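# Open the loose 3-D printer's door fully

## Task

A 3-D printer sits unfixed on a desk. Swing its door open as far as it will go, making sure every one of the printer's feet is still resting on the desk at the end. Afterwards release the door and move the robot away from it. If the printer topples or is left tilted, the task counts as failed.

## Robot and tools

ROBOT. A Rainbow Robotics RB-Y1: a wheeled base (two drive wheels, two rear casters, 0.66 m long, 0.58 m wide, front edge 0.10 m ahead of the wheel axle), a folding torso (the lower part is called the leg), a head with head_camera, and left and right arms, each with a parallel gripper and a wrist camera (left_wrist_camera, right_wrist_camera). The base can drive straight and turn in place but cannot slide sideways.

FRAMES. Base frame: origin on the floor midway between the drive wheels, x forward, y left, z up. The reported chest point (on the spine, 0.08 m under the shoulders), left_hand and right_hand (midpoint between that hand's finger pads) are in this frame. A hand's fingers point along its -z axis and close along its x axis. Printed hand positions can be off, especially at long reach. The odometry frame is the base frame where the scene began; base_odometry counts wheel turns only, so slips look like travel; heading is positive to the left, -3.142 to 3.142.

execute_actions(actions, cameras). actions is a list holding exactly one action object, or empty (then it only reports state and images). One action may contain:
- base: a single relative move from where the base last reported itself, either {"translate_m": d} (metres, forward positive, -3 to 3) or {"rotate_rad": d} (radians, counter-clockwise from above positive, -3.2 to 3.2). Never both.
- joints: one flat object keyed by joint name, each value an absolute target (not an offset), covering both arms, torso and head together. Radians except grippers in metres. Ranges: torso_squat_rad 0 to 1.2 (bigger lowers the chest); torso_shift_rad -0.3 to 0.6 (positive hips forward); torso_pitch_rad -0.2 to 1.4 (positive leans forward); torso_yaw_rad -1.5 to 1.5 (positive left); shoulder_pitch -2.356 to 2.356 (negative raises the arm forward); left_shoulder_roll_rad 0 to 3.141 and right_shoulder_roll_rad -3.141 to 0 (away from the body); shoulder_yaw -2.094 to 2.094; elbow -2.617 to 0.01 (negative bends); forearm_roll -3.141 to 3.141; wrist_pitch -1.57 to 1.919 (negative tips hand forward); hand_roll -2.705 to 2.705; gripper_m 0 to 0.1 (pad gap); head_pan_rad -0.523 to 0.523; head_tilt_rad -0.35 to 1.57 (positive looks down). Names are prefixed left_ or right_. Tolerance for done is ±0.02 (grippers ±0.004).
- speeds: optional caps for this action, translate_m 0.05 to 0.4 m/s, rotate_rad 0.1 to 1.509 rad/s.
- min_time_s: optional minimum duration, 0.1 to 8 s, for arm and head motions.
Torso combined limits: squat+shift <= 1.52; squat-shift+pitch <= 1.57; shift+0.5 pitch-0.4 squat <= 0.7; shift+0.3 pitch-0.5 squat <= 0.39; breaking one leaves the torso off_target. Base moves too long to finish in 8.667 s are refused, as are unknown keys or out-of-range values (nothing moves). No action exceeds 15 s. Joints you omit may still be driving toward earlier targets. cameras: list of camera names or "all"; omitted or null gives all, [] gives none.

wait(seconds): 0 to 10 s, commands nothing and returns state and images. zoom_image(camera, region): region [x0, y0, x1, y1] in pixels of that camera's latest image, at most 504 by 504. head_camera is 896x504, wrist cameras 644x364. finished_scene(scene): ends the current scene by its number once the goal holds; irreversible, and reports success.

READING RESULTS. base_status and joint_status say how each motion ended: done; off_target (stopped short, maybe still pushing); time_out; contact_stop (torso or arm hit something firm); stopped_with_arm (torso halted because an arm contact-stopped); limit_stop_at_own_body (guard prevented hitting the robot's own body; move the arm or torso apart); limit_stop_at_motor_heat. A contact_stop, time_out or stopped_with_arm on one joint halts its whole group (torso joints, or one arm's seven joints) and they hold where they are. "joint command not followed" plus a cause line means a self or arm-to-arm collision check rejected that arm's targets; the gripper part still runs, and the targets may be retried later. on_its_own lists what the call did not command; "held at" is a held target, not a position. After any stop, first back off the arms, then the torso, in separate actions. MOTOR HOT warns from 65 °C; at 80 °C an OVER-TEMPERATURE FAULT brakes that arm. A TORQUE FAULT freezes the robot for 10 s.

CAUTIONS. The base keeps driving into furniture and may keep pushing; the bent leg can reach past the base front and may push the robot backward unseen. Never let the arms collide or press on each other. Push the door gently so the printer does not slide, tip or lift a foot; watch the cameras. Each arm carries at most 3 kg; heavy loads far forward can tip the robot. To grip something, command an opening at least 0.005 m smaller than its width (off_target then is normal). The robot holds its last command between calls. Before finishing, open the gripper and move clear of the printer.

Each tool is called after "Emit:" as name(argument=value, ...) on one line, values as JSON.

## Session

Emit:
execute_actions(actions=[])

Scene clock: 0.00 s.
base_odometry: x=+0.000 y=+0.000 heading=+0.000 (m, m, rad; odometry frame)
base_status: not commanded
joint_positions: torso_squat_rad=+0.350 torso_shift_rad=+0.001 torso_pitch_rad=+0.000 torso_yaw_rad=+0.001 left_shoulder_pitch_rad=+0.001 left_shoulder_roll_rad=+0.003 left_shoulder_yaw_rad=-0.053 left_elbow_rad=-0.298 left_forearm_roll_rad=-0.037 left_wrist_pitch_rad=+0.040 left_hand_roll_rad=+0.043 left_gripper_m=+0.100 right_shoulder_pitch_rad=+0.040 right_shoulder_roll_rad=-0.028 right_shoulder_yaw_rad=+0.035 right_elbow_rad=-0.095 right_forearm_roll_rad=+0.026 right_wrist_pitch_rad=+0.031 right_hand_roll_rad=-0.036 right_gripper_m=+0.100 head_pan_rad=+0.001 head_tilt_rad=+0.401
joint_status: not commanded
chest: x=-0.2272 y=-0.0002 z=+1.2475 quat_wxyz=(+1.000, +0.000, +0.000, +0.000) (m; base frame)
left_hand: x=-0.0928 y=+0.2155 z=+0.5747 quat_wxyz=(+0.991, -0.001, -0.128, -0.023) (m; base frame)
right_hand: x=-0.2170 y=-0.2405 z=+0.5630 quat_wxyz=(+1.000, -0.013, -0.013, +0.007) (m; base frame)
pictures: head_camera, left_wrist_camera, right_wrist_camera
Images, in order (width x height): head_camera 896x504, left_wrist_camera 644x364, right_wrist_camera 644x364.

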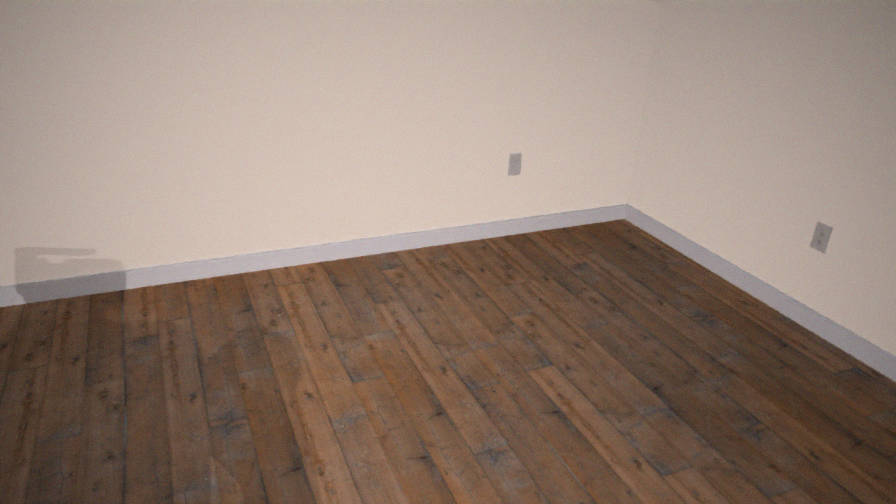

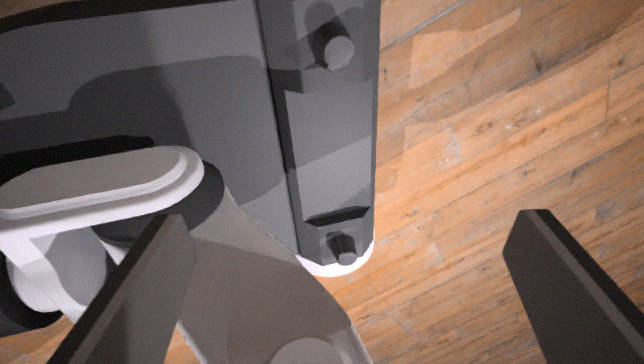

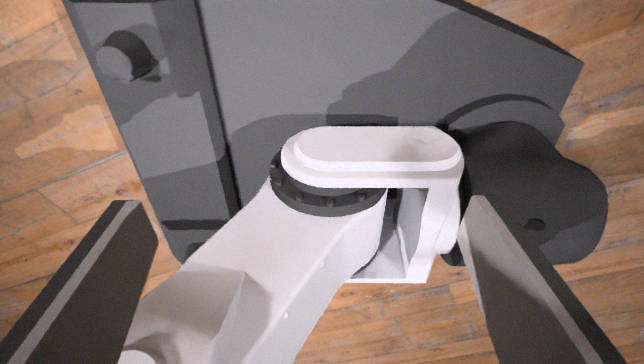

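Emit:
execute_actions(actions=[{"joints": {"left_wrist_pitch_rad": 1.85, "left_hand_roll_rad": 1.57, "left_forearm_roll_rad": -0.87, "left_elbow_rad": -0.1, "left_shoulder_roll_rad": 0.05, "right_wrist_pitch_rad": 1.85, "right_hand_roll_rad": -1.57, "right_forearm_roll_rad": 0.87, "right_shoulder_roll_rad": -0.05, "head_pan_rad": 0.52, "head_tilt_rad": 0.3}}])

Scene clock: 21.80 s.
base_odometry: x=+0.000 y=+0.000 heading=+0.000 (m, m, rad; odometry frame)
base_status: not commanded
joint_positions: torso_squat_rad=+0.350 torso_shift_rad=+0.001 torso_pitch_rad=+0.000 torso_yaw_rad=+0.001 left_shoulder_pitch_rad=+0.001 left_shoulder_roll_rad=+0.050 left_shoulder_yaw_rad=-0.053 left_elbow_rad=-0.100 left_forearm_roll_rad=-0.870 left_wrist_pitch_rad=+1.850 left_hand_roll_rad=+1.570 left_gripper_m=+0.100 right_shoulder_pitch_rad=+0.040 right_shoulder_roll_rad=-0.050 right_shoulder_yaw_rad=+0.035 right_elbow_rad=-0.095 right_forearm_roll_rad=+0.870 right_wrist_pitch_rad=+1.850 right_hand_roll_rad=-1.570 right_gripper_m=+0.100 head_pan_rad=+0.520 head_tilt_rad=+0.300
joint_status: all done
chest: x=-0.2272 y=-0.0002 z=+1.2475 quat_wxyz=(+1.000, +0.000, +0.000, +0.000) (m; base frame)
left_hand: x=-0.3418 y=+0.4193 z=+0.8522 quat_wxyz=(+0.566, +0.759, +0.221, +0.234) (m; base frame)
right_hand: x=-0.3653 y=-0.4163 z=+0.8576 quat_wxyz=(+0.557, -0.761, +0.244, -0.227) (m; base frame)
pictures: head_camera, left_wrist_camera, right_wrist_camera
Images, in order (width x height): head_camera 896x504, left_wrist_camera 644x364, right_wrist_camera 644x364.

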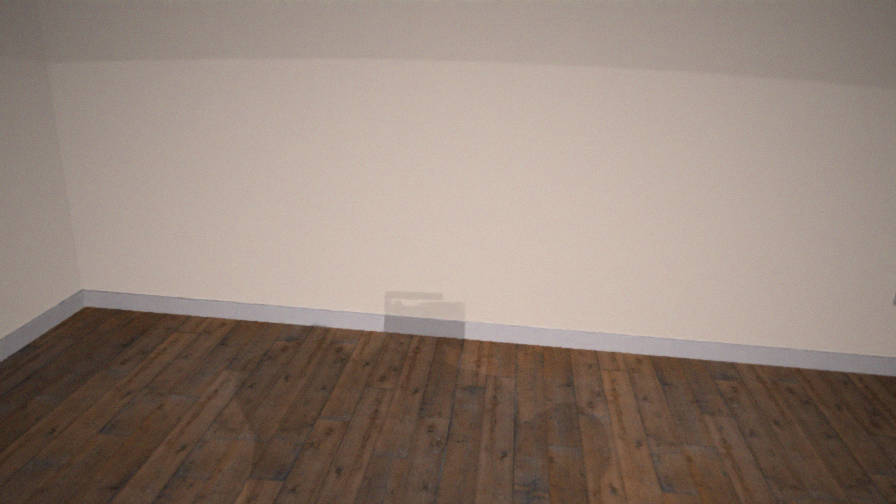

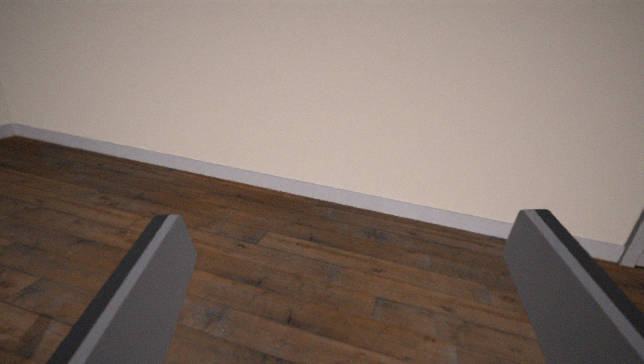

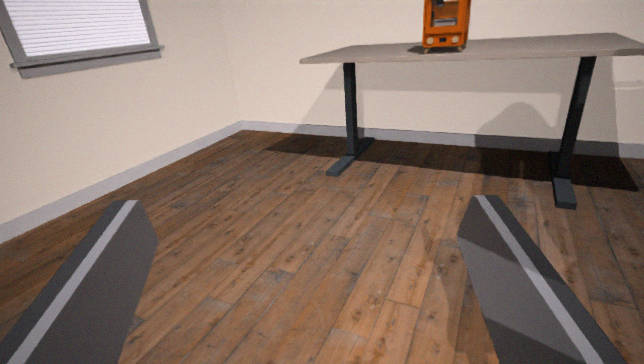

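Emit:
zoom_image(camera="right_wrist_camera", region=[290, 0, 644, 220])

Region (290, 0, 644, 220) of right_wrist_camera's 644x364 image, scaled by 1.424, with more detail than that image has; it fills the top 313 rows of this view, and the rest is white.

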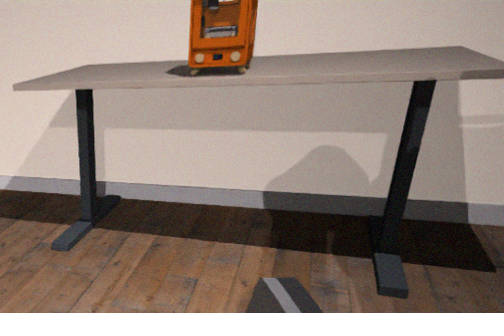

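Emit:
execute_actions(actions=[{"base": {"rotate_rad": -2.56}, "joints": {"torso_yaw_rad": 0.12, "torso_shift_rad": 0.15, "left_shoulder_pitch_rad": 0.03, "left_shoulder_roll_rad": 0.02, "left_shoulder_yaw_rad": -0.36, "left_elbow_rad": -2.07, "left_forearm_roll_rad": 0.0, "left_wrist_pitch_rad": 0.48, "left_hand_roll_rad": 0.0, "head_pan_rad": -0.07, "head_tilt_rad": 0.25}, "min_time_s": 3.5}])

Scene clock: 76.60 s.
base_odometry: x=+0.000 y=+0.000 heading=-2.560 (m, m, rad; odometry frame)
base_status: done
joint_positions: torso_squat_rad=+0.350 torso_shift_rad=+0.150 torso_pitch_rad=+0.000 torso_yaw_rad=+0.120 left_shoulder_pitch_rad=+0.029 left_shoulder_roll_rad=+0.020 left_shoulder_yaw_rad=-0.360 left_elbow_rad=-2.070 left_forearm_roll_rad=+0.000 left_wrist_pitch_rad=+0.480 left_hand_roll_rad=+0.000 left_gripper_m=+0.100 right_shoulder_pitch_rad=+0.040 right_shoulder_roll_rad=-0.050 right_shoulder_yaw_rad=+0.035 right_elbow_rad=-0.095 right_forearm_roll_rad=+0.870 right_wrist_pitch_rad=+1.850 right_hand_roll_rad=-1.570 right_gripper_m=+0.100 head_pan_rad=-0.070 head_tilt_rad=+0.250
joint_status: all done
chest: x=-0.1297 y=-0.0002 z=+1.2401 quat_wxyz=(+0.998, +0.000, +0.000, +0.060) (m; base frame)
left_hand: x=+0.3264 y=+0.1070 z=+1.1274 quat_wxyz=(+0.707, -0.077, -0.698, -0.085) (m; base frame)
right_hand: x=-0.2174 y=-0.4297 z=+0.8503 quat_wxyz=(+0.570, -0.774, +0.198, -0.193) (m; base frame)
pictures: head_camera, left_wrist_camera, right_wrist_camera
Images, in order (width x height): head_camera 896x504, left_wrist_camera 644x364, right_wrist_camera 644x364.

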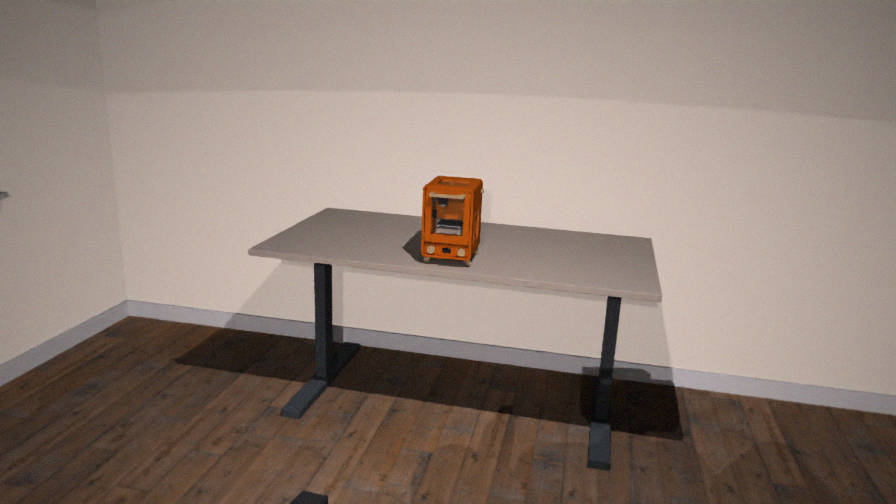

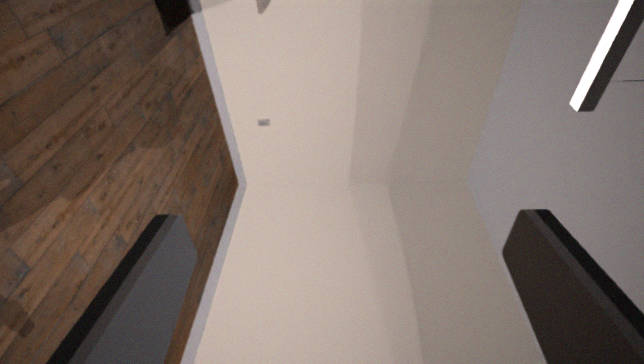

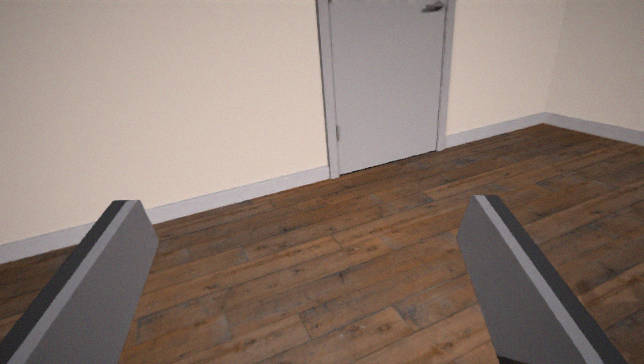

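Emit:
zoom_image(camera="head_camera", region=[390, 160, 520, 290])

Region (390, 160, 520, 290) of head_camera's 896x504 image, scaled by 3.877, with more detail than that image has.

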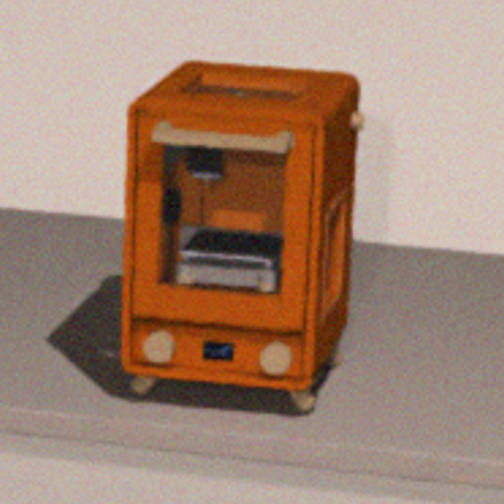

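Emit:
execute_actions(actions=[{"base": {"translate_m": 1.6}, "joints": {"torso_yaw_rad": 0.3, "left_shoulder_pitch_rad": 0.209, "left_shoulder_roll_rad": 0.163, "left_shoulder_yaw_rad": -0.706, "left_elbow_rad": -1.724, "left_wrist_pitch_rad": -0.206, "right_shoulder_pitch_rad": -0.55, "right_shoulder_roll_rad": -0.025, "right_shoulder_yaw_rad": -0.137, "right_elbow_rad": -2.08, "right_forearm_roll_rad": 0.0, "right_wrist_pitch_rad": 1.74, "right_hand_roll_rad": 0.0, "head_pan_rad": -0.25, "head_tilt_rad": 0.5}, "min_time_s": 4}])

Scene clock: 137.97 s.
base_odometry: x=-1.337 y=-0.879 heading=-2.560 (m, m, rad; odometry frame)
base_status: done
joint_positions: torso_squat_rad=+0.350 torso_shift_rad=+0.150 torso_pitch_rad=+0.000 torso_yaw_rad=+0.300 left_shoulder_pitch_rad=+0.209 left_shoulder_roll_rad=+0.163 left_shoulder_yaw_rad=-0.706 left_elbow_rad=-1.724 left_forearm_roll_rad=+0.000 left_wrist_pitch_rad=-0.206 left_hand_roll_rad=+0.000 left_gripper_m=+0.100 right_shoulder_pitch_rad=-0.550 right_shoulder_roll_rad=-0.025 right_shoulder_yaw_rad=-0.137 right_elbow_rad=-2.080 right_forearm_roll_rad=+0.000 right_wrist_pitch_rad=+1.740 right_hand_roll_rad=+0.000 right_gripper_m=+0.100 head_pan_rad=-0.250 head_tilt_rad=+0.500
joint_status: all done
chest: x=-0.1297 y=-0.0002 z=+1.2401 quat_wxyz=(+0.989, +0.000, +0.000, +0.149) (m; base frame)
left_hand: x=+0.2187 y=+0.0589 z=+1.0110 quat_wxyz=(+0.660, -0.129, -0.730, -0.117) (m; base frame)
right_hand: x=+0.4027 y=-0.0409 z=+1.1484 quat_wxyz=(+0.895, +0.071, -0.410, +0.158) (m; base frame)
pictures: head_camera, left_wrist_camera, right_wrist_camera
Images, in order (width x height): head_camera 896x504, left_wrist_camera 644x364, right_wrist_camera 644x364.

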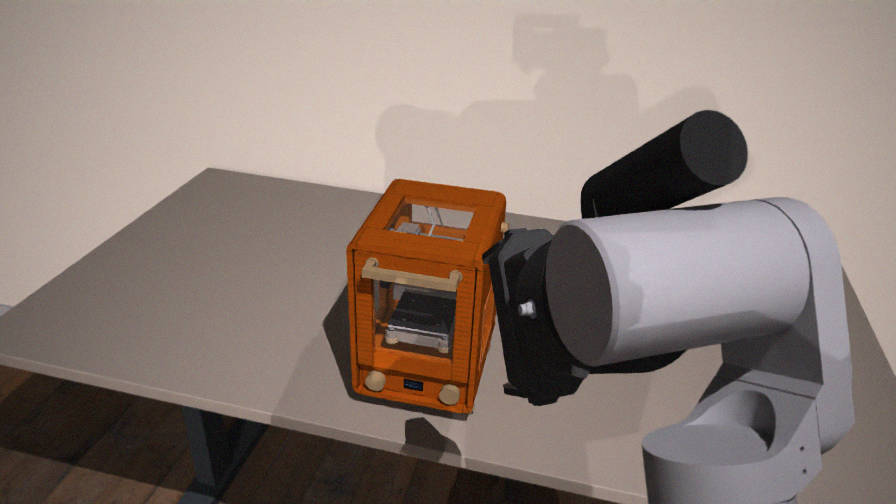

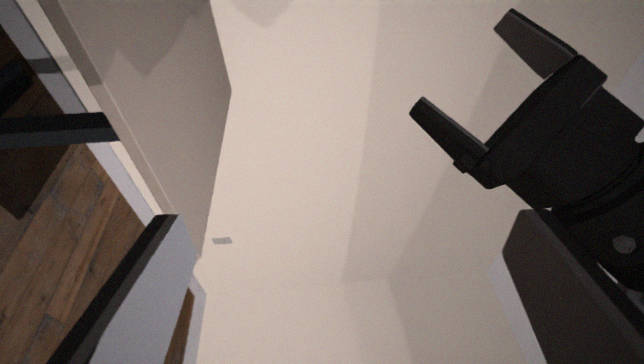

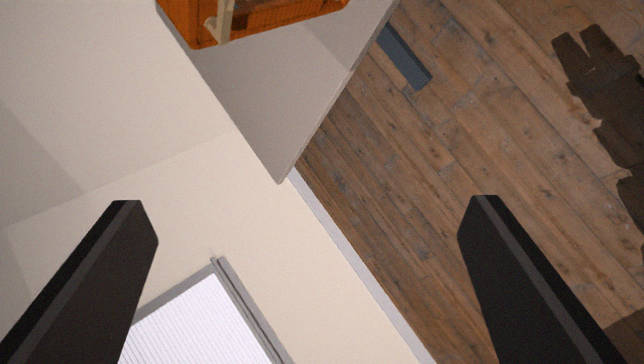

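Emit:
zoom_image(camera="head_camera", region=[310, 170, 530, 470])

Region (310, 170, 530, 470) of head_camera's 896x504 image, scaled by 1.680, with more detail than that image has; it fills the left 370 columns of this view, and the rest is white.

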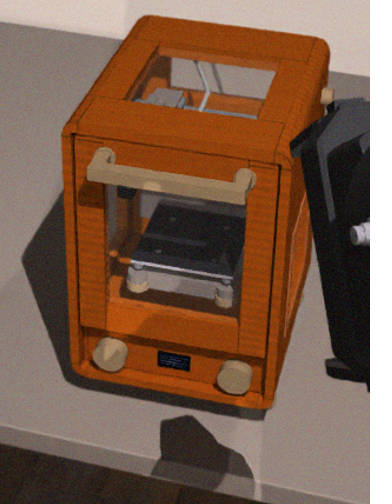

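Emit:
execute_actions(actions=[{"base": {"translate_m": 0.43}, "joints": {"torso_yaw_rad": 0.4, "left_shoulder_pitch_rad": 0.170, "left_shoulder_roll_rad": 0.135, "left_shoulder_yaw_rad": -0.714, "left_elbow_rad": -1.694, "left_wrist_pitch_rad": -0.089, "right_shoulder_pitch_rad": -0.54, "right_shoulder_roll_rad": -0.018, "right_shoulder_yaw_rad": -0.124, "right_elbow_rad": -2.036, "right_wrist_pitch_rad": 1.78, "head_pan_rad": -0.22, "head_tilt_rad": 0.9}, "min_time_s": 1}])

Scene clock: 189.63 s.
base_odometry: x=-1.696 y=-1.116 heading=-2.560 (m, m, rad; odometry frame)
base_status: done
joint_positions: torso_squat_rad=+0.350 torso_shift_rad=+0.150 torso_pitch_rad=+0.000 torso_yaw_rad=+0.400 left_shoulder_pitch_rad=+0.170 left_shoulder_roll_rad=+0.135 left_shoulder_yaw_rad=-0.714 left_elbow_rad=-1.694 left_forearm_roll_rad=+0.000 left_wrist_pitch_rad=-0.089 left_hand_roll_rad=+0.000 left_gripper_m=+0.100 right_shoulder_pitch_rad=-0.540 right_shoulder_roll_rad=-0.018 right_shoulder_yaw_rad=-0.124 right_elbow_rad=-2.036 right_forearm_roll_rad=+0.000 right_wrist_pitch_rad=+1.780 right_hand_roll_rad=+0.000 right_gripper_m=+0.100 head_pan_rad=-0.220 head_tilt_rad=+0.900
joint_status: all done
chest: x=-0.1297 y=-0.0002 z=+1.2401 quat_wxyz=(+0.980, +0.000, +0.000, +0.199) (m; base frame)
left_hand: x=+0.2237 y=+0.0826 z=+0.9904 quat_wxyz=(+0.701, -0.094, -0.701, -0.094) (m; base frame)
right_hand: x=+0.3959 y=+0.0146 z=+1.1223 quat_wxyz=(+0.903, +0.084, -0.364, +0.212) (m; base frame)
pictures: head_camera, left_wrist_camera, right_wrist_camera
Images, in order (width x height): head_camera 896x504, left_wrist_camera 644x364, right_wrist_camera 644x364.

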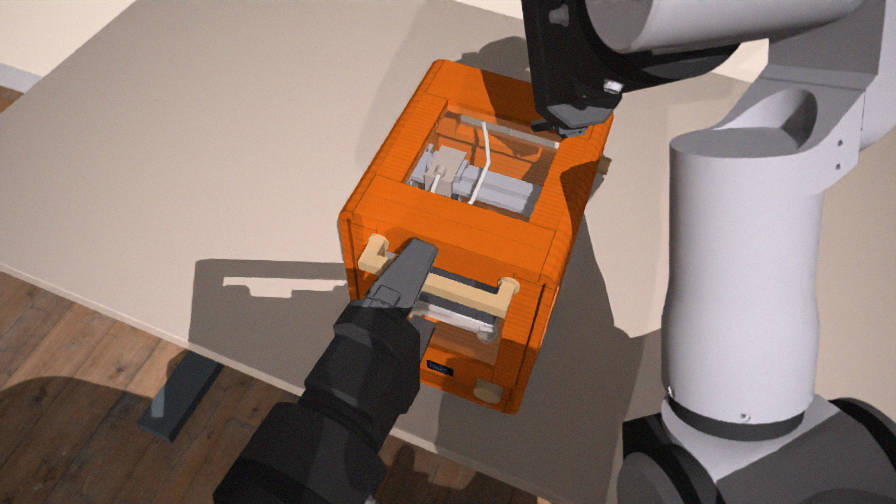

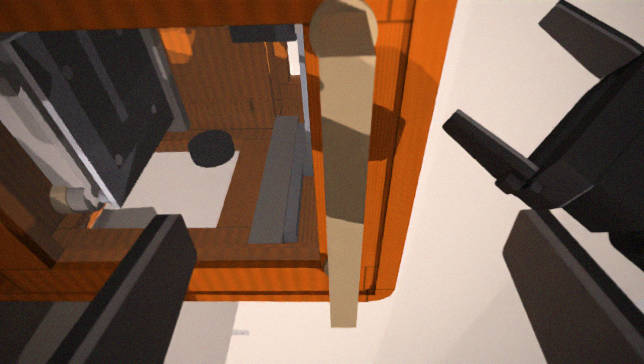

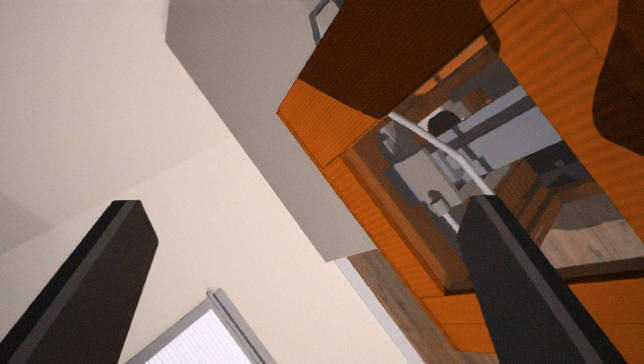

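Emit:
zoom_image(camera="left_wrist_camera", region=[280, 0, 520, 340])

Region (280, 0, 520, 340) of left_wrist_camera's 644x364 image, scaled by 1.482, with more detail than that image has; it fills the left 356 columns of this view, and the rest is white.

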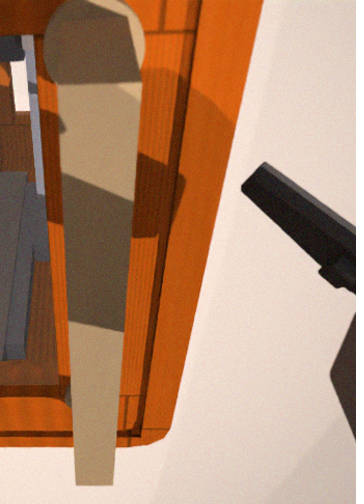

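Emit:
execute_actions(actions=[{"joints": {"left_shoulder_pitch_rad": 0.097, "left_shoulder_roll_rad": 0.075, "left_shoulder_yaw_rad": -0.696, "left_elbow_rad": -1.607, "left_wrist_pitch_rad": -0.083, "left_gripper_m": 0.004, "right_shoulder_pitch_rad": -0.44, "right_shoulder_roll_rad": -0.009, "right_shoulder_yaw_rad": -0.096, "right_elbow_rad": -2.013, "right_wrist_pitch_rad": 1.677}, "min_time_s": 0.7}])

Scene clock: 233.93 s.
base_odometry: x=-1.696 y=-1.116 heading=-2.560 (m, m, rad; odometry frame)
base_status: not commanded
joint_positions: torso_squat_rad=+0.350 torso_shift_rad=+0.150 torso_pitch_rad=+0.000 torso_yaw_rad=+0.400 left_shoulder_pitch_rad=+0.097 left_shoulder_roll_rad=+0.075 left_shoulder_yaw_rad=-0.696 left_elbow_rad=-1.607 left_forearm_roll_rad=+0.000 left_wrist_pitch_rad=-0.083 left_hand_roll_rad=+0.000 left_gripper_m=+0.010 right_shoulder_pitch_rad=-0.440 right_shoulder_roll_rad=-0.009 right_shoulder_yaw_rad=-0.096 right_elbow_rad=-2.013 right_forearm_roll_rad=+0.000 right_wrist_pitch_rad=+1.677 right_hand_roll_rad=+0.000 right_gripper_m=+0.100 head_pan_rad=-0.220 head_tilt_rad=+0.900
joint_status: left_gripper_m off_target (ended at +0.010, target +0.004); the others done
chest: x=-0.1297 y=-0.0002 z=+1.2401 quat_wxyz=(+0.980, +0.000, +0.000, +0.199) (m; base frame)
left_hand: x=+0.2487 y=+0.0758 z=+0.9900 quat_wxyz=(+0.701, -0.094, -0.701, -0.094) (m; base frame)
right_hand: x=+0.3943 y=+0.0112 z=+1.0844 quat_wxyz=(+0.907, +0.082, -0.357, +0.210) (m; base frame)
pictures: head_camera, left_wrist_camera, right_wrist_camera
Images, in order (width x height): head_camera 896x504, left_wrist_camera 644x364, right_wrist_camera 644x364.

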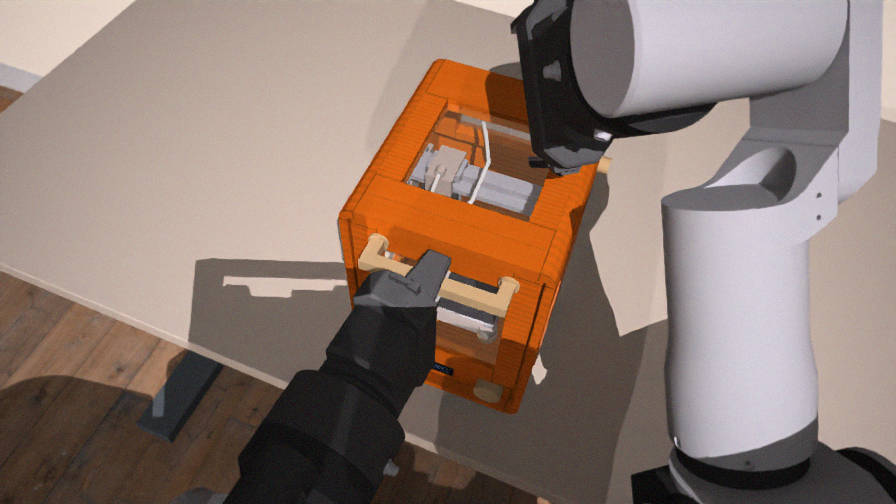

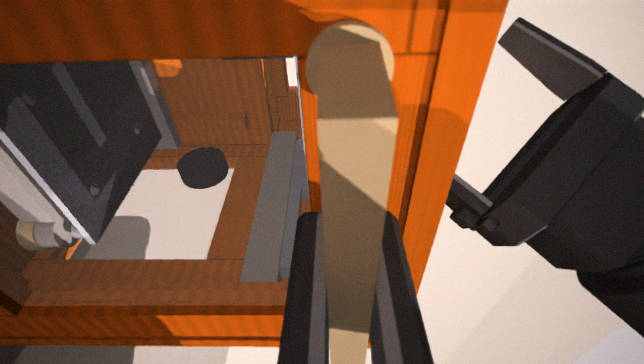

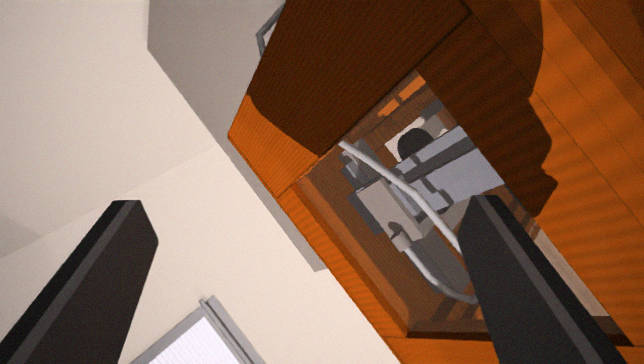

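Emit:
execute_actions(actions=[{"joints": {"left_shoulder_pitch_rad": 0.125, "left_shoulder_roll_rad": 0.098, "left_shoulder_yaw_rad": -0.703, "left_elbow_rad": -1.481, "left_wrist_pitch_rad": -0.385, "right_shoulder_pitch_rad": -0.432}, "min_time_s": 1.0}])

Scene clock: 275.77 s.
base_odometry: x=-1.696 y=-1.116 heading=-2.560 (m, m, rad; odometry frame)
base_status: not commanded
joint_positions: torso_squat_rad=+0.350 torso_shift_rad=+0.150 torso_pitch_rad=+0.000 torso_yaw_rad=+0.400 left_shoulder_pitch_rad=+0.123 left_shoulder_roll_rad=+0.096 left_shoulder_yaw_rad=-0.703 left_elbow_rad=-1.484 left_forearm_roll_rad=+0.000 left_wrist_pitch_rad=-0.386 left_hand_roll_rad=+0.000 left_gripper_m=+0.011 right_shoulder_pitch_rad=-0.433 right_shoulder_roll_rad=-0.009 right_shoulder_yaw_rad=-0.096 right_elbow_rad=-2.013 right_forearm_roll_rad=+0.000 right_wrist_pitch_rad=+1.677 right_hand_roll_rad=+0.000 right_gripper_m=+0.100 head_pan_rad=-0.220 head_tilt_rad=+0.900
joint_status: all done
chest: x=-0.1299 y=-0.0002 z=+1.2401 quat_wxyz=(+0.980, +0.000, +0.000, +0.199) (m; base frame)
left_hand: x=+0.2268 y=+0.0818 z=+0.9860 quat_wxyz=(+0.647, -0.100, -0.751, -0.087) (m; base frame)
right_hand: x=+0.3931 y=+0.0094 z=+1.0810 quat_wxyz=(+0.908, +0.081, -0.354, +0.209) (m; base frame)
pictures: head_camera, left_wrist_camera, right_wrist_camera
Images, in order (width x height): head_camera 896x504, left_wrist_camera 644x364, right_wrist_camera 644x364.

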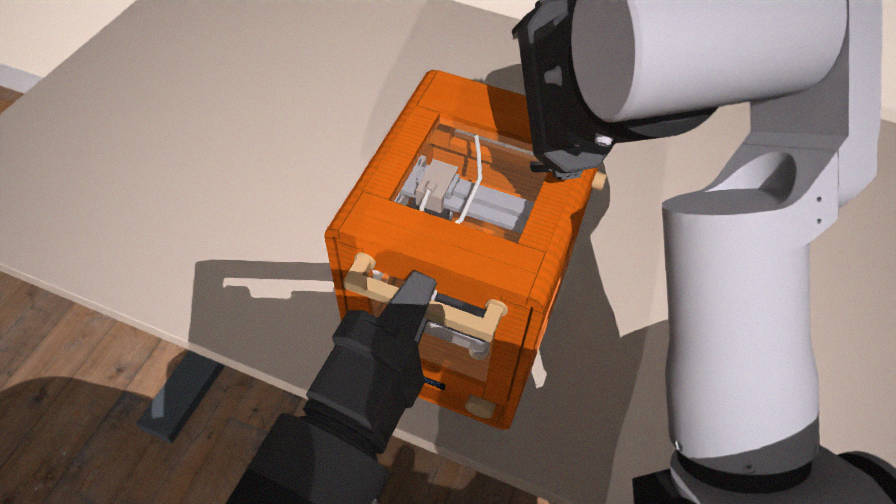

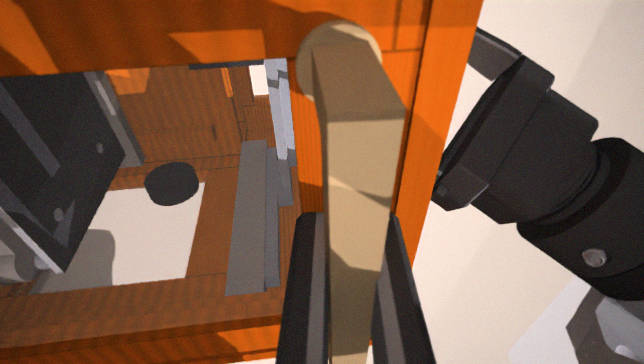

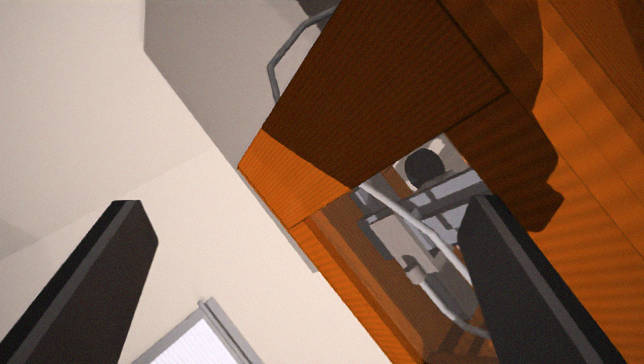

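Emit:
execute_actions(actions=[{"joints": {"right_shoulder_pitch_rad": -0.412}, "min_time_s": 0.5}], cameras=["right_wrist_camera"])

Scene clock: 291.30 s.
base_odometry: x=-1.696 y=-1.116 heading=-2.560 (m, m, rad; odometry frame)
base_status: not commanded
joint_positions: torso_squat_rad=+0.350 torso_shift_rad=+0.150 torso_pitch_rad=-0.001 torso_yaw_rad=+0.400 left_shoulder_pitch_rad=+0.123 left_shoulder_roll_rad=+0.096 left_shoulder_yaw_rad=-0.703 left_elbow_rad=-1.483 left_forearm_roll_rad=+0.000 left_wrist_pitch_rad=-0.386 left_hand_roll_rad=+0.000 left_gripper_m=+0.011 right_shoulder_pitch_rad=-0.418 right_shoulder_roll_rad=-0.009 right_shoulder_yaw_rad=-0.096 right_elbow_rad=-2.017 right_forearm_roll_rad=+0.000 right_wrist_pitch_rad=+1.675 right_hand_roll_rad=+0.000 right_gripper_m=+0.098 head_pan_rad=-0.220 head_tilt_rad=+0.900
joint_status: all done
chest: x=-0.1303 y=-0.0002 z=+1.2401 quat_wxyz=(+0.980, +0.000, -0.001, +0.199) (m; base frame)
left_hand: x=+0.2265 y=+0.0817 z=+0.9859 quat_wxyz=(+0.647, -0.100, -0.751, -0.087) (m; base frame)
right_hand: x=+0.3910 y=+0.0064 z=+1.0764 quat_wxyz=(+0.910, +0.080, -0.351, +0.207) (m; base frame)
pictures: right_wrist_camera
Images, in order (width x height): right_wrist_camera 644x364.

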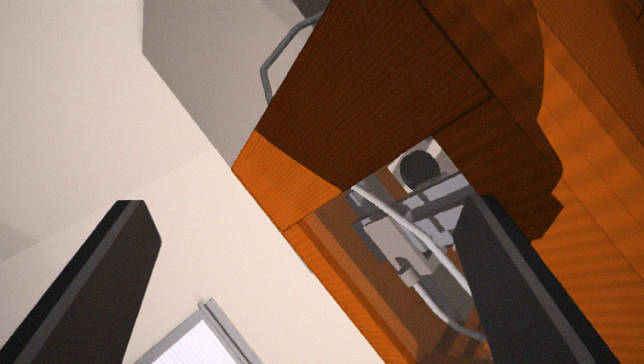

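Emit:
execute_actions(actions=[{"joints": {"left_shoulder_pitch_rad": 0.185, "left_shoulder_roll_rad": 0.148, "left_shoulder_yaw_rad": -0.717, "left_elbow_rad": -1.529, "left_wrist_pitch_rad": -0.423}, "min_time_s": 1.0}])

Scene clock: 295.33 s.
base_odometry: x=-1.696 y=-1.116 heading=-2.560 (m, m, rad; odometry frame)
base_status: not commanded
joint_positions: torso_squat_rad=+0.350 torso_shift_rad=+0.150 torso_pitch_rad=-0.001 torso_yaw_rad=+0.400 left_shoulder_pitch_rad=+0.185 left_shoulder_roll_rad=+0.147 left_shoulder_yaw_rad=-0.717 left_elbow_rad=-1.529 left_forearm_roll_rad=+0.000 left_wrist_pitch_rad=-0.423 left_hand_roll_rad=+0.000 left_gripper_m=+0.010 right_shoulder_pitch_rad=-0.416 right_shoulder_roll_rad=-0.009 right_shoulder_yaw_rad=-0.096 right_elbow_rad=-2.016 right_forearm_roll_rad=+0.000 right_wrist_pitch_rad=+1.675 right_hand_roll_rad=+0.000 right_gripper_m=+0.098 head_pan_rad=-0.220 head_tilt_rad=+0.900
joint_status: all done
chest: x=-0.1304 y=-0.0002 z=+1.2402 quat_wxyz=(+0.980, +0.000, -0.001, +0.199) (m; base frame)
left_hand: x=+0.2021 y=+0.0880 z=+0.9805 quat_wxyz=(+0.646, -0.101, -0.752, -0.087) (m; base frame)
right_hand: x=+0.3907 y=+0.0058 z=+1.0755 quat_wxyz=(+0.910, +0.079, -0.350, +0.207) (m; base frame)
pictures: head_camera, left_wrist_camera, right_wrist_camera
Images, in order (width x height): head_camera 896x504, left_wrist_camera 644x364, right_wrist_camera 644x364.

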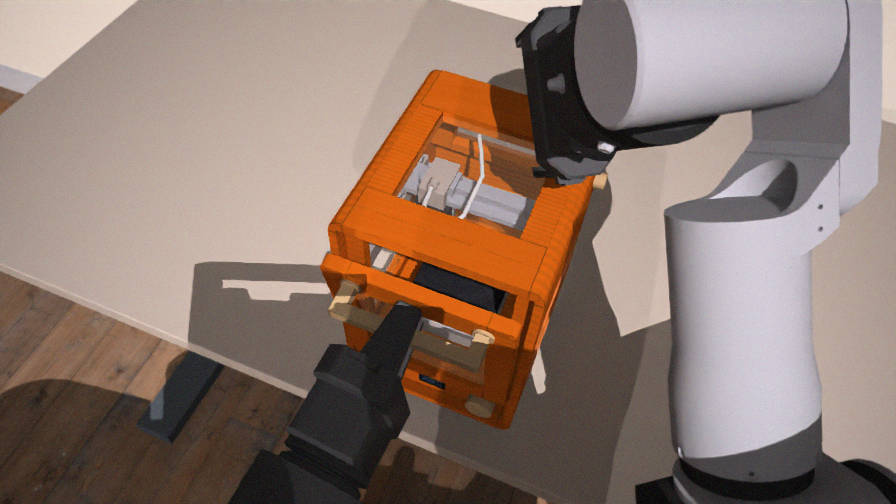

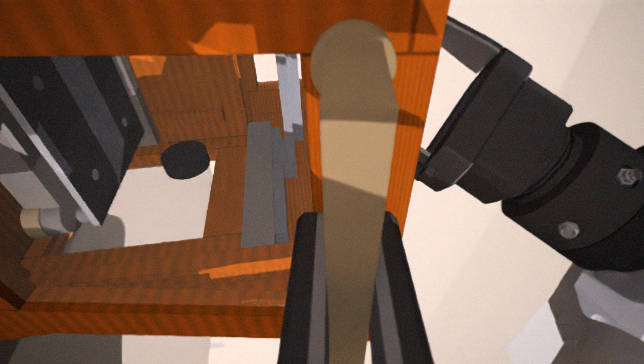

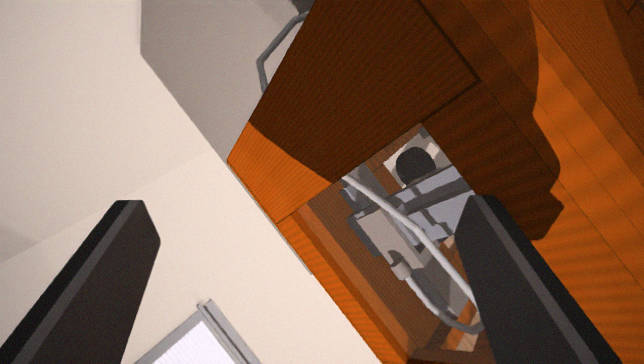

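Emit:
execute_actions(actions=[{"joints": {"left_shoulder_pitch_rad": 0.249, "left_shoulder_roll_rad": 0.203, "left_shoulder_yaw_rad": -0.728, "left_elbow_rad": -1.678, "left_wrist_pitch_rad": -0.358, "left_gripper_m": 0.08, "right_shoulder_pitch_rad": -0.46, "right_shoulder_yaw_rad": -0.3, "right_elbow_rad": -2.45, "right_wrist_pitch_rad": 1.3, "head_tilt_rad": 1.0, "head_pan_rad": -0.12}, "min_time_s": 0.9}])

Scene clock: 312.07 s.
base_odometry: x=-1.696 y=-1.116 heading=-2.560 (m, m, rad; odometry frame)
base_status: not commanded
joint_positions: torso_squat_rad=+0.350 torso_shift_rad=+0.150 torso_pitch_rad=+0.000 torso_yaw_rad=+0.400 left_shoulder_pitch_rad=+0.249 left_shoulder_roll_rad=+0.203 left_shoulder_yaw_rad=-0.728 left_elbow_rad=-1.678 left_forearm_roll_rad=+0.000 left_wrist_pitch_rad=-0.358 left_hand_roll_rad=+0.000 left_gripper_m=+0.080 right_shoulder_pitch_rad=-0.460 right_shoulder_roll_rad=-0.009 right_shoulder_yaw_rad=-0.300 right_elbow_rad=-2.450 right_forearm_roll_rad=+0.000 right_wrist_pitch_rad=+1.300 right_hand_roll_rad=+0.000 right_gripper_m=+0.100 head_pan_rad=-0.120 head_tilt_rad=+1.000
joint_status: all done
chest: x=-0.1297 y=-0.0002 z=+1.2401 quat_wxyz=(+0.980, +0.000, +0.000, +0.199) (m; base frame)
left_hand: x=+0.1861 y=+0.0928 z=+0.9996 quat_wxyz=(+0.646, -0.101, -0.752, -0.086) (m; base frame)
right_hand: x=+0.4082 y=-0.0748 z=+1.3211 quat_wxyz=(+0.702, +0.127, -0.697, +0.068) (m; base frame)
pictures: head_camera, left_wrist_camera, right_wrist_camera
Images, in order (width x height): head_camera 896x504, left_wrist_camera 644x364, right_wrist_camera 644x364.

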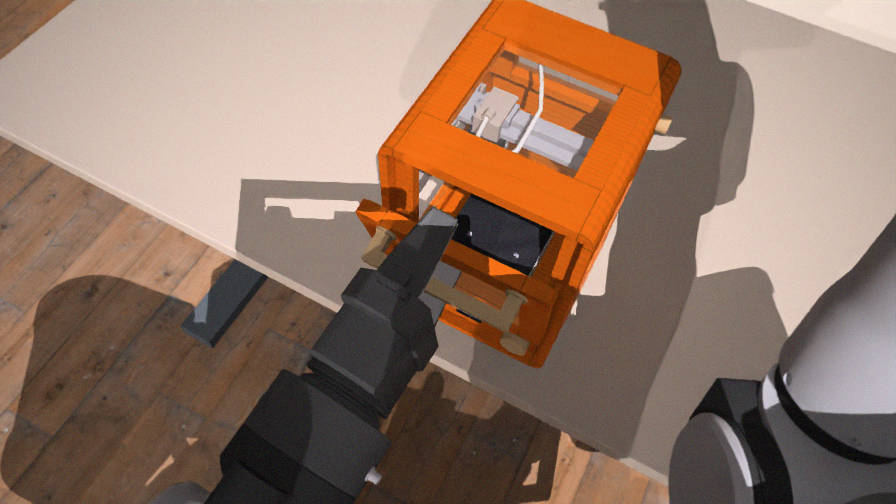

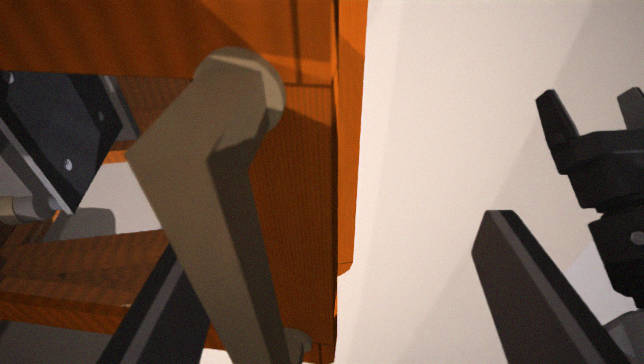

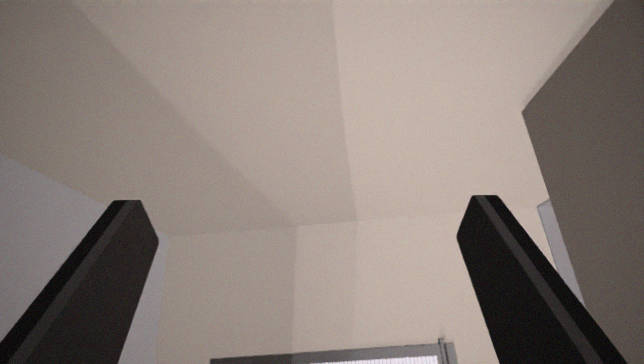

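Emit:
execute_actions(actions=[{"joints": {"left_shoulder_pitch_rad": 0.336, "left_shoulder_roll_rad": 0.281, "left_shoulder_yaw_rad": -0.737, "left_elbow_rad": -1.497, "left_wrist_pitch_rad": -0.655, "head_tilt_rad": 1.1}, "min_time_s": 1.4}], cameras=["head_camera", "left_wrist_camera"])

Scene clock: 320.50 s.
base_odometry: x=-1.696 y=-1.116 heading=-2.560 (m, m, rad; odometry frame)
base_status: not commanded
joint_positions: torso_squat_rad=+0.350 torso_shift_rad=+0.150 torso_pitch_rad=+0.000 torso_yaw_rad=+0.400 left_shoulder_pitch_rad=+0.336 left_shoulder_roll_rad=+0.281 left_shoulder_yaw_rad=-0.737 left_elbow_rad=-1.497 left_forearm_roll_rad=+0.000 left_wrist_pitch_rad=-0.655 left_hand_roll_rad=+0.000 left_gripper_m=+0.080 right_shoulder_pitch_rad=-0.460 right_shoulder_roll_rad=-0.009 right_shoulder_yaw_rad=-0.300 right_elbow_rad=-2.450 right_forearm_roll_rad=+0.000 right_wrist_pitch_rad=+1.300 right_hand_roll_rad=+0.000 right_gripper_m=+0.100 head_pan_rad=-0.120 head_tilt_rad=+1.100
joint_status: all done
chest: x=-0.1297 y=-0.0002 z=+1.2401 quat_wxyz=(+0.980, +0.000, +0.000, +0.199) (m; base frame)
left_hand: x=+0.1222 y=+0.1104 z=+0.9400 quat_wxyz=(+0.646, -0.101, -0.751, -0.086) (m; base frame)
right_hand: x=+0.4082 y=-0.0748 z=+1.3211 quat_wxyz=(+0.702, +0.127, -0.697, +0.068) (m; base frame)
pictures: head_camera, left_wrist_camera
Images, in order (width x height): head_camera 896x504, left_wrist_camera 644x364.

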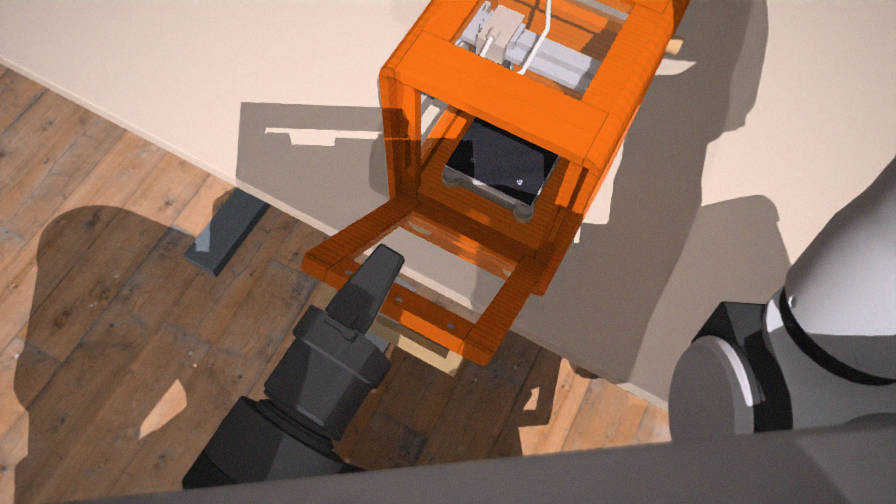

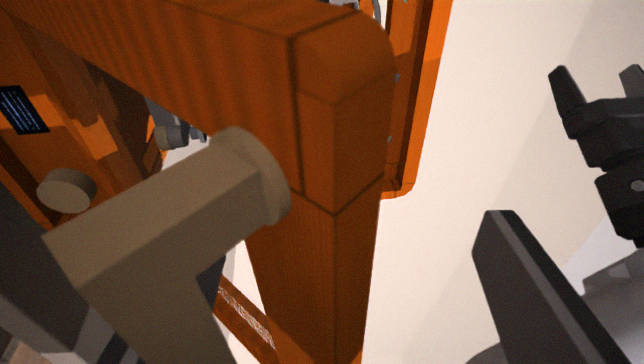

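Emit:
execute_actions(actions=[{"joints": {"torso_squat_rad": 0.66, "left_shoulder_pitch_rad": 0.396, "left_shoulder_roll_rad": 0.336, "left_shoulder_yaw_rad": -0.739, "left_elbow_rad": -1.540, "left_wrist_pitch_rad": -0.694}, "min_time_s": 1.1}], cameras=["head_camera", "left_wrist_camera"])

Scene clock: 336.00 s.
base_odometry: x=-1.696 y=-1.116 heading=-2.560 (m, m, rad; odometry frame)
base_status: not commanded
joint_positions: torso_squat_rad=+0.660 torso_shift_rad=+0.150 torso_pitch_rad=+0.000 torso_yaw_rad=+0.400 left_shoulder_pitch_rad=+0.396 left_shoulder_roll_rad=+0.336 left_shoulder_yaw_rad=-0.739 left_elbow_rad=-1.540 left_forearm_roll_rad=+0.000 left_wrist_pitch_rad=-0.694 left_hand_roll_rad=+0.000 left_gripper_m=+0.080 right_shoulder_pitch_rad=-0.460 right_shoulder_roll_rad=-0.009 right_shoulder_yaw_rad=-0.300 right_elbow_rad=-2.450 right_forearm_roll_rad=+0.000 right_wrist_pitch_rad=+1.300 right_hand_roll_rad=+0.000 right_gripper_m=+0.100 head_pan_rad=-0.120 head_tilt_rad=+1.100
joint_status: all done
chest: x=-0.1454 y=-0.0002 z=+1.1367 quat_wxyz=(+0.980, +0.000, +0.000, +0.199) (m; base frame)
left_hand: x=+0.0805 y=+0.1178 z=+0.8368 quat_wxyz=(+0.646, -0.100, -0.752, -0.086) (m; base frame)
right_hand: x=+0.3925 y=-0.0748 z=+1.2178 quat_wxyz=(+0.702, +0.127, -0.697, +0.068) (m; base frame)
pictures: head_camera, left_wrist_camera
Images, in order (width x height): head_camera 896x504, left_wrist_camera 644x364.

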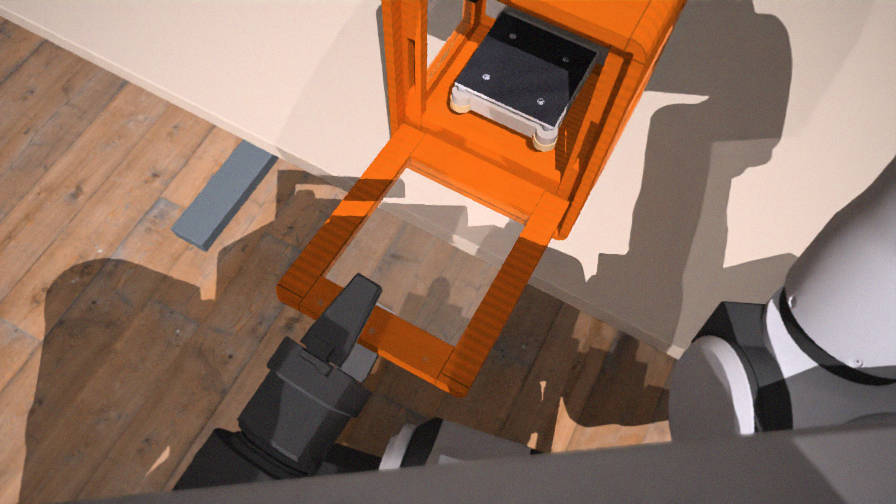

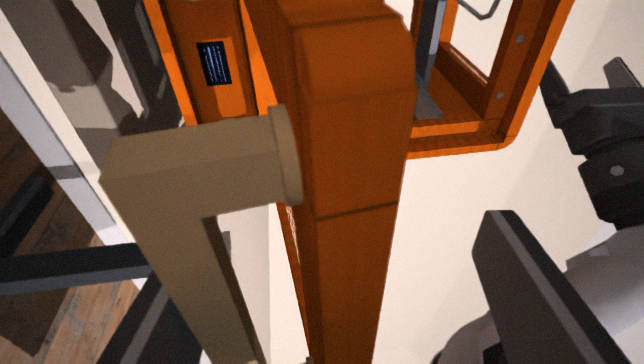

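Emit:
execute_actions(actions=[{"joints": {"torso_squat_rad": 0.715, "left_gripper_m": 0.1}}], cameras=["head_camera", "left_wrist_camera"])

Scene clock: 342.17 s.
base_odometry: x=-1.696 y=-1.116 heading=-2.560 (m, m, rad; odometry frame)
base_status: not commanded
joint_positions: torso_squat_rad=+0.715 torso_shift_rad=+0.150 torso_pitch_rad=+0.000 torso_yaw_rad=+0.400 left_shoulder_pitch_rad=+0.396 left_shoulder_roll_rad=+0.336 left_shoulder_yaw_rad=-0.739 left_elbow_rad=-1.540 left_forearm_roll_rad=+0.000 left_wrist_pitch_rad=-0.694 left_hand_roll_rad=+0.000 left_gripper_m=+0.099 right_shoulder_pitch_rad=-0.460 right_shoulder_roll_rad=-0.009 right_shoulder_yaw_rad=-0.300 right_elbow_rad=-2.450 right_forearm_roll_rad=+0.000 right_wrist_pitch_rad=+1.300 right_hand_roll_rad=+0.000 right_gripper_m=+0.100 head_pan_rad=-0.120 head_tilt_rad=+1.100
joint_status: all done
chest: x=-0.1490 y=-0.0002 z=+1.1126 quat_wxyz=(+0.980, +0.000, +0.000, +0.199) (m; base frame)
left_hand: x=+0.0768 y=+0.1178 z=+0.8127 quat_wxyz=(+0.646, -0.100, -0.752, -0.086) (m; base frame)
right_hand: x=+0.3889 y=-0.0748 z=+1.1937 quat_wxyz=(+0.702, +0.127, -0.697, +0.068) (m; base frame)
pictures: head_camera, left_wrist_camera
Images, in order (width x height): head_camera 896x504, left_wrist_camera 644x364.

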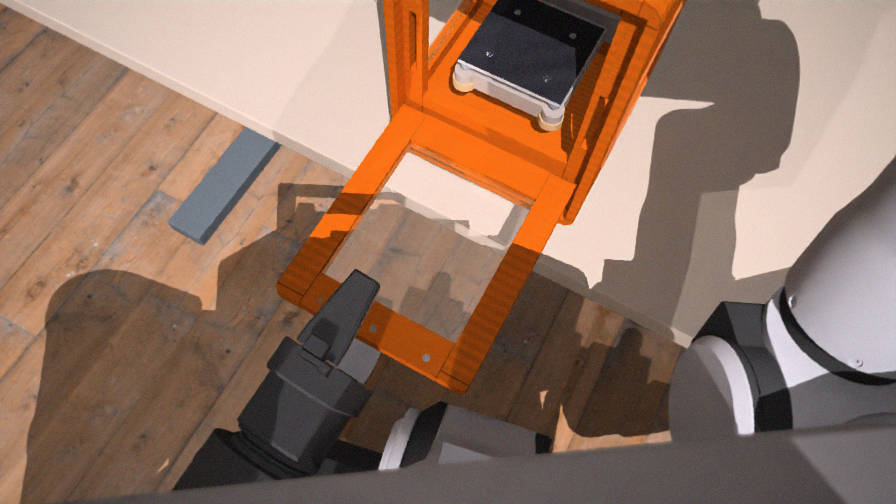

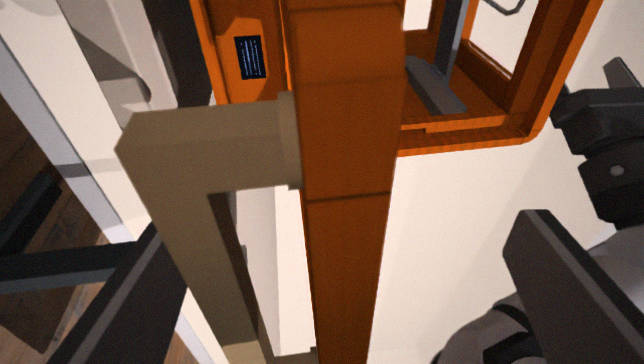

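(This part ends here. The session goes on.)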